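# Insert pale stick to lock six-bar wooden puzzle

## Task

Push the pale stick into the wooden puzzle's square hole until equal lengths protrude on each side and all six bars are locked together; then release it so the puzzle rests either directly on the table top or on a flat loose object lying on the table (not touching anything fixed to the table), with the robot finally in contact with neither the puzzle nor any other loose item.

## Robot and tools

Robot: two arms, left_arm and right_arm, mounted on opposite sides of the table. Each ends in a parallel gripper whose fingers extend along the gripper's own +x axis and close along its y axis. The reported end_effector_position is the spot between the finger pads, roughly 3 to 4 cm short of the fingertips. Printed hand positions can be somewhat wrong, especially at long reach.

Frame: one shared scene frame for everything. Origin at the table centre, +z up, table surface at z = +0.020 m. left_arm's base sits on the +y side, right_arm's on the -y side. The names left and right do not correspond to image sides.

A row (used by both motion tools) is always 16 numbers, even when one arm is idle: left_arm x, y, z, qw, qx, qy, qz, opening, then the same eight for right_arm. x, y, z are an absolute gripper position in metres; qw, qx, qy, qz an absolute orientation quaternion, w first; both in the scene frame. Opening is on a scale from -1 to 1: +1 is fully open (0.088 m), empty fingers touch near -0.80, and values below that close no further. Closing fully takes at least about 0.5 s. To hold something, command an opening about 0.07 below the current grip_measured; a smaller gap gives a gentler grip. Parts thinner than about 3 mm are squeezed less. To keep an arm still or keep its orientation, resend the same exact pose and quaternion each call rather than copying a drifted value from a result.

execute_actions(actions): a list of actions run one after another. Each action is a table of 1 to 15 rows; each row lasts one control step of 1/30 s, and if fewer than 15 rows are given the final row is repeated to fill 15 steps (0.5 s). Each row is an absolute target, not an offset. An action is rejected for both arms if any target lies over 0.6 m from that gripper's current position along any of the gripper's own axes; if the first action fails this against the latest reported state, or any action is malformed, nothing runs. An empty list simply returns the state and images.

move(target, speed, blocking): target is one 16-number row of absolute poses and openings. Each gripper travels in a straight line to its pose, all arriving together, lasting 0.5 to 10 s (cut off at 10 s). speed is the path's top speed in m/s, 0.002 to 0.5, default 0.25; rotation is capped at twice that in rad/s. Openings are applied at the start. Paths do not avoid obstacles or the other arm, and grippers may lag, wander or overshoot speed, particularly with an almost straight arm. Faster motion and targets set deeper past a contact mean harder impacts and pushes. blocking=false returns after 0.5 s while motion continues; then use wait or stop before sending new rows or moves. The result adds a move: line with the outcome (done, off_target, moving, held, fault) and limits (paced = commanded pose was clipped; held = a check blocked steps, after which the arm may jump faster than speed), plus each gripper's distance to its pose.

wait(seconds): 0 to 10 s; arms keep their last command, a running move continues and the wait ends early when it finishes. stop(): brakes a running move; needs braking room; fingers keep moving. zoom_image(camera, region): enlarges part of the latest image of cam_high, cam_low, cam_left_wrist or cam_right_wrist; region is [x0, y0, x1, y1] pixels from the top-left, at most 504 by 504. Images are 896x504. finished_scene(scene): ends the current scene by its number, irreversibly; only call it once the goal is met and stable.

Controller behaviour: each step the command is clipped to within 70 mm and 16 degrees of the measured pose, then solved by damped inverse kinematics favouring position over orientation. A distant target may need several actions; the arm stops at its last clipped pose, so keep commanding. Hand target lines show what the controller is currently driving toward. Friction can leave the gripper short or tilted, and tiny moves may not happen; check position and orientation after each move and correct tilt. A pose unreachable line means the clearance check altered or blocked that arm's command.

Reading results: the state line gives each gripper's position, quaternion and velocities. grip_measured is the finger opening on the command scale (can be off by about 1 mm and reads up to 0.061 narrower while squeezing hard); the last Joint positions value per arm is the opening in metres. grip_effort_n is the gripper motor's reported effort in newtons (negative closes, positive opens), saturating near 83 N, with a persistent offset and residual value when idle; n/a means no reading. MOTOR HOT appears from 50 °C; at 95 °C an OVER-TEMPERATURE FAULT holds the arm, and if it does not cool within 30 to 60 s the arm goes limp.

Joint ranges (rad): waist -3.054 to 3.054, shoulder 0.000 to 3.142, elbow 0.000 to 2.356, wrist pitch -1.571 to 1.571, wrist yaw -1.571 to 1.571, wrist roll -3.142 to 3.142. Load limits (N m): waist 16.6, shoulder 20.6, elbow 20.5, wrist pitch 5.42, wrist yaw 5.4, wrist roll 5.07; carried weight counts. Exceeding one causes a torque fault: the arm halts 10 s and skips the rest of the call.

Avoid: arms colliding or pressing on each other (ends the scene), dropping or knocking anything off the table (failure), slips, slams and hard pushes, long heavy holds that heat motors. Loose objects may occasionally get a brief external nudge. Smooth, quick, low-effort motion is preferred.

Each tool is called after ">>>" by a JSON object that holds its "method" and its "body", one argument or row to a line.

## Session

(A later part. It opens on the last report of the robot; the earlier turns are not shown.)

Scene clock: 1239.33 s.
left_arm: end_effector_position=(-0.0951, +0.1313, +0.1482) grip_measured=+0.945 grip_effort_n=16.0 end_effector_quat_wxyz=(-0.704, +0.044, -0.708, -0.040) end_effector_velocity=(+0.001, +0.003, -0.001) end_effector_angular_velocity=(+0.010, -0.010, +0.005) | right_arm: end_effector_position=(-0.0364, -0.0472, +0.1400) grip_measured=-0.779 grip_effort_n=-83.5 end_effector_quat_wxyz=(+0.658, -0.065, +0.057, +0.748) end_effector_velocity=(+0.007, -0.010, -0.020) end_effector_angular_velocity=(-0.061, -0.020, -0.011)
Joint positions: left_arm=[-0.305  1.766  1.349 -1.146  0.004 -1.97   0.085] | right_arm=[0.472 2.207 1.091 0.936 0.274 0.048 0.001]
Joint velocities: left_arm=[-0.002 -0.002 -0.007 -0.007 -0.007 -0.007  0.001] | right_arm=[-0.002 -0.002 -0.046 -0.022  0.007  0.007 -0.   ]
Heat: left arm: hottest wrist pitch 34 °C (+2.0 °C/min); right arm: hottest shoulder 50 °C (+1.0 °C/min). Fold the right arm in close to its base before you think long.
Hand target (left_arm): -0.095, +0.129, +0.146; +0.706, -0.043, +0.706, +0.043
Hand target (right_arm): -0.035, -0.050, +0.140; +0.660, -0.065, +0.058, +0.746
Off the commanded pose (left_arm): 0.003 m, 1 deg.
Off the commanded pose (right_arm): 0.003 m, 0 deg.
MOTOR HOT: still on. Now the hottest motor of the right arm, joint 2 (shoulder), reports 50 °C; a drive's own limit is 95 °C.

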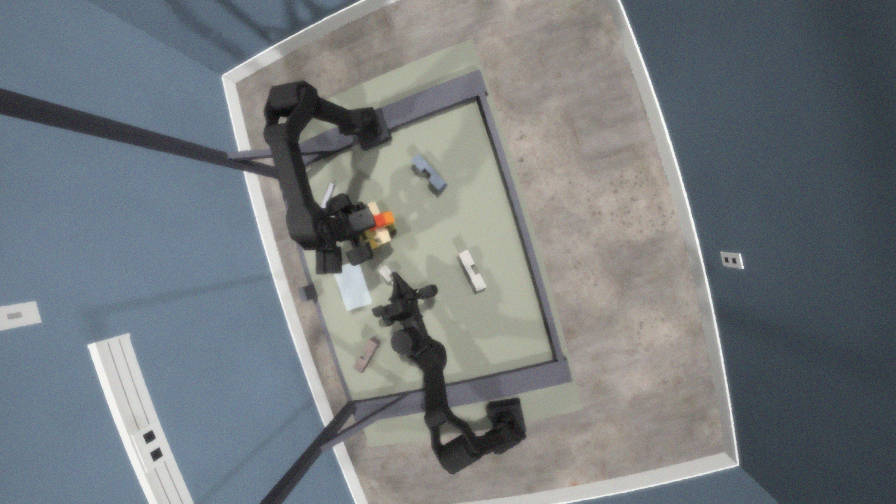

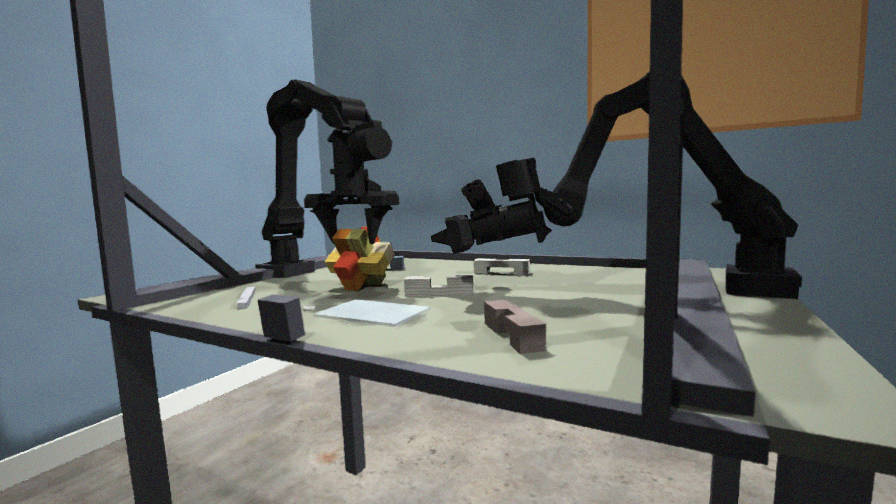

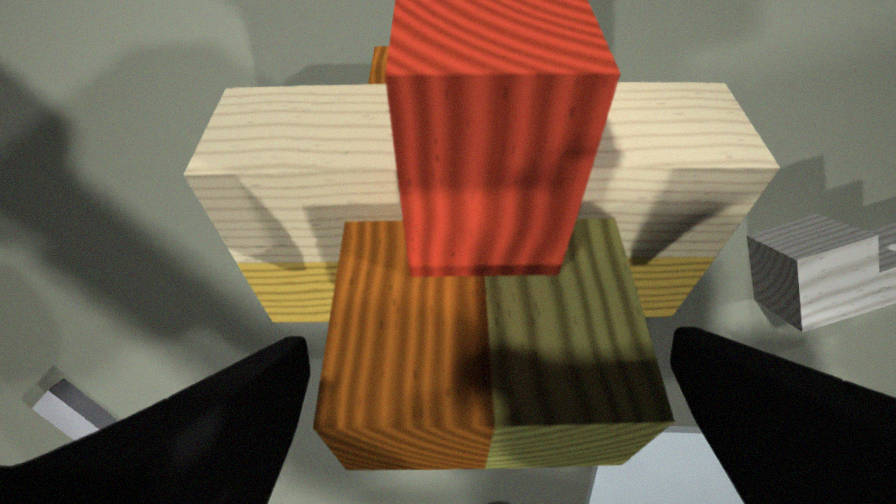

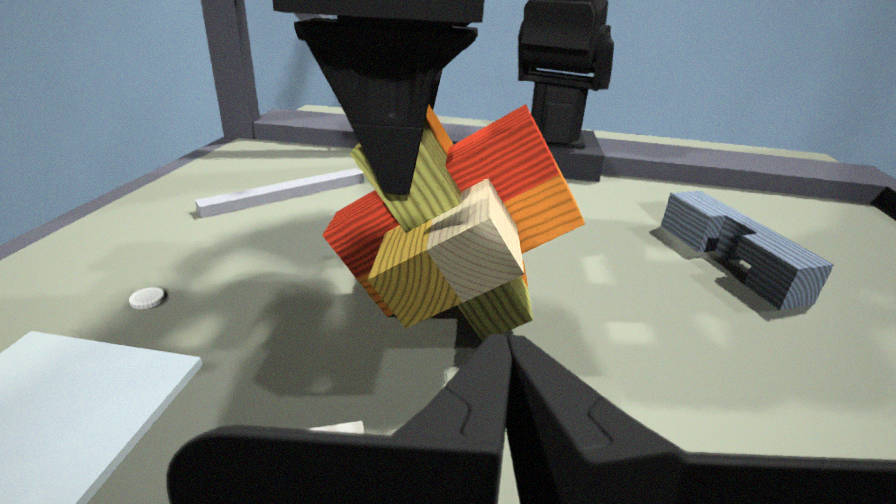

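Now lift the left gripper clear and pull the right arm back.

>>> {"method": "move", "body": {
  "target": [-0.095, 0.132, 0.215, 0.7058, -0.0432, 0.7058, 0.0432, 0.95, 0.02, -0.2, 0.18, 0.6601, -0.0653, 0.0578, 0.7462, -0.85],
  "speed": 0.2
}}

Scene clock: 1241.93 s.
left_arm: end_effector_position=(-0.0949, +0.1323, +0.2113) grip_measured=+0.947 grip_effort_n=16.0 end_effector_quat_wxyz=(-0.706, +0.038, -0.706, -0.047) end_effector_velocity=(+0.002, +0.004, +0.001) end_effector_angular_velocity=(+0.014, -0.012, -0.010) | right_arm: end_effector_position=(+0.0190, -0.1967, +0.1823) grip_measured=-0.779 grip_effort_n=-83.5 end_effector_quat_wxyz=(+0.658, -0.063, +0.056, +0.748) end_effector_velocity=(+0.002, -0.000, +0.000) end_effector_angular_velocity=(+0.001, -0.024, -0.006)
Joint positions: left_arm=[-0.305  1.766  1.6   -1.417  0.004 -1.97   0.085] | right_arm=[0.506 1.611 0.43  1.005 0.308 0.055 0.001]
Joint velocities: left_arm=[-0.002 -0.002  0.002 -0.022 -0.007  0.007 -0.   ] | right_arm=[-0.002 -0.007 -0.002 -0.007  0.007 -0.022 -0.   ]
Heat: left arm: hottest wrist pitch 34 °C (+2.0 °C/min); right arm: hottest shoulder 50 °C (+1.0 °C/min). Fold the right arm in close to its base before you think long.
Hand target (left_arm): -0.095, +0.131, +0.215; +0.706, -0.043, +0.706, +0.043
Hand target (right_arm): +0.020, -0.200, +0.180; +0.660, -0.065, +0.058, +0.746
Off the commanded pose (left_arm): 0.004 m, 1 deg.
Off the commanded pose (right_arm): 0.004 m, 0 deg.
MOTOR HOT: still on. Now the hottest motor of the right arm, joint 2 (shoulder), reports 50 °C; a drive's own limit is 95 °C.
move: done

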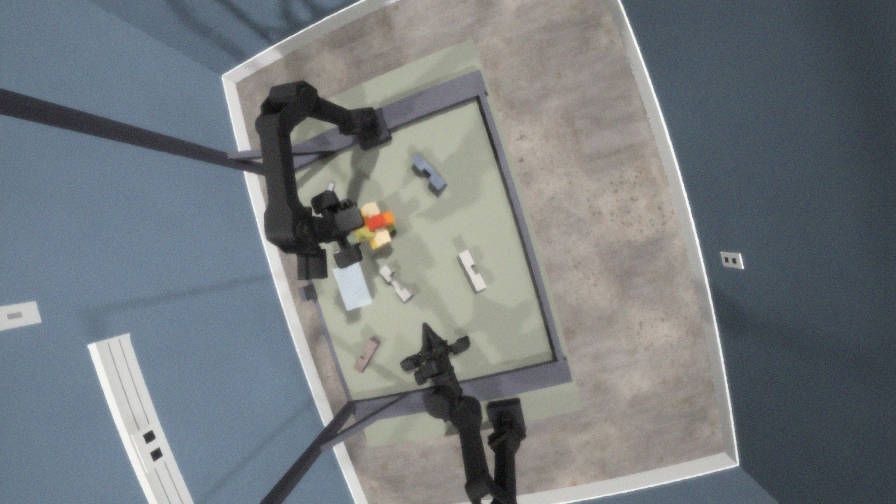

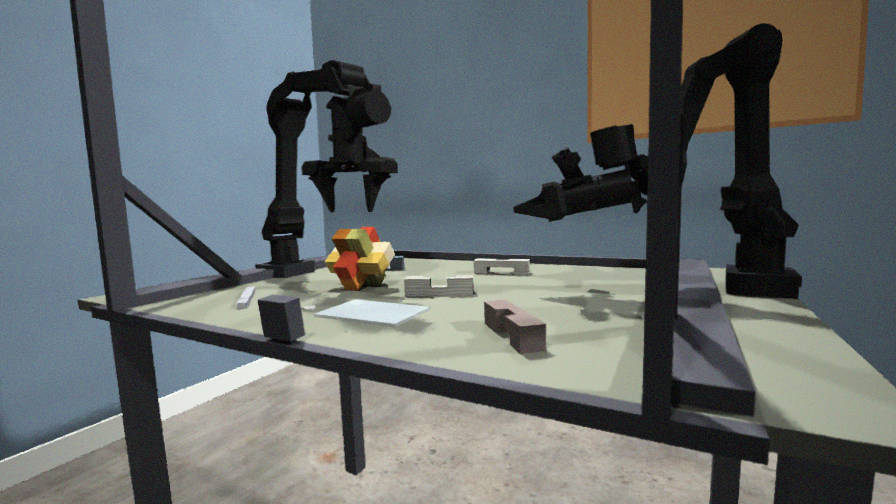

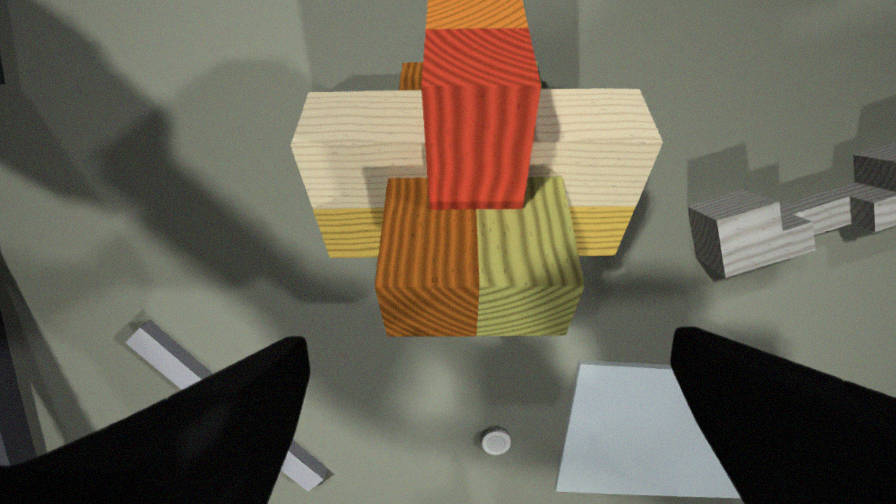

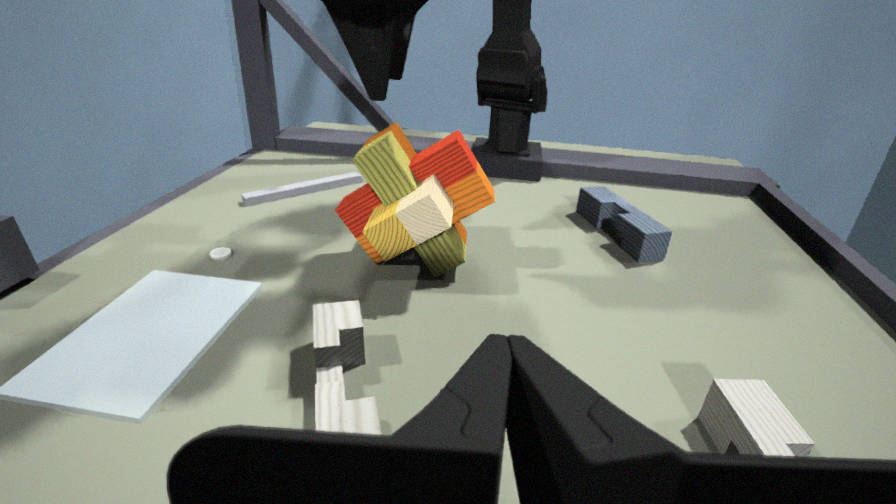

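>>> {"method": "finished_scene", "body": {
  "scene": 1
}}

The scene is finished: the task was done.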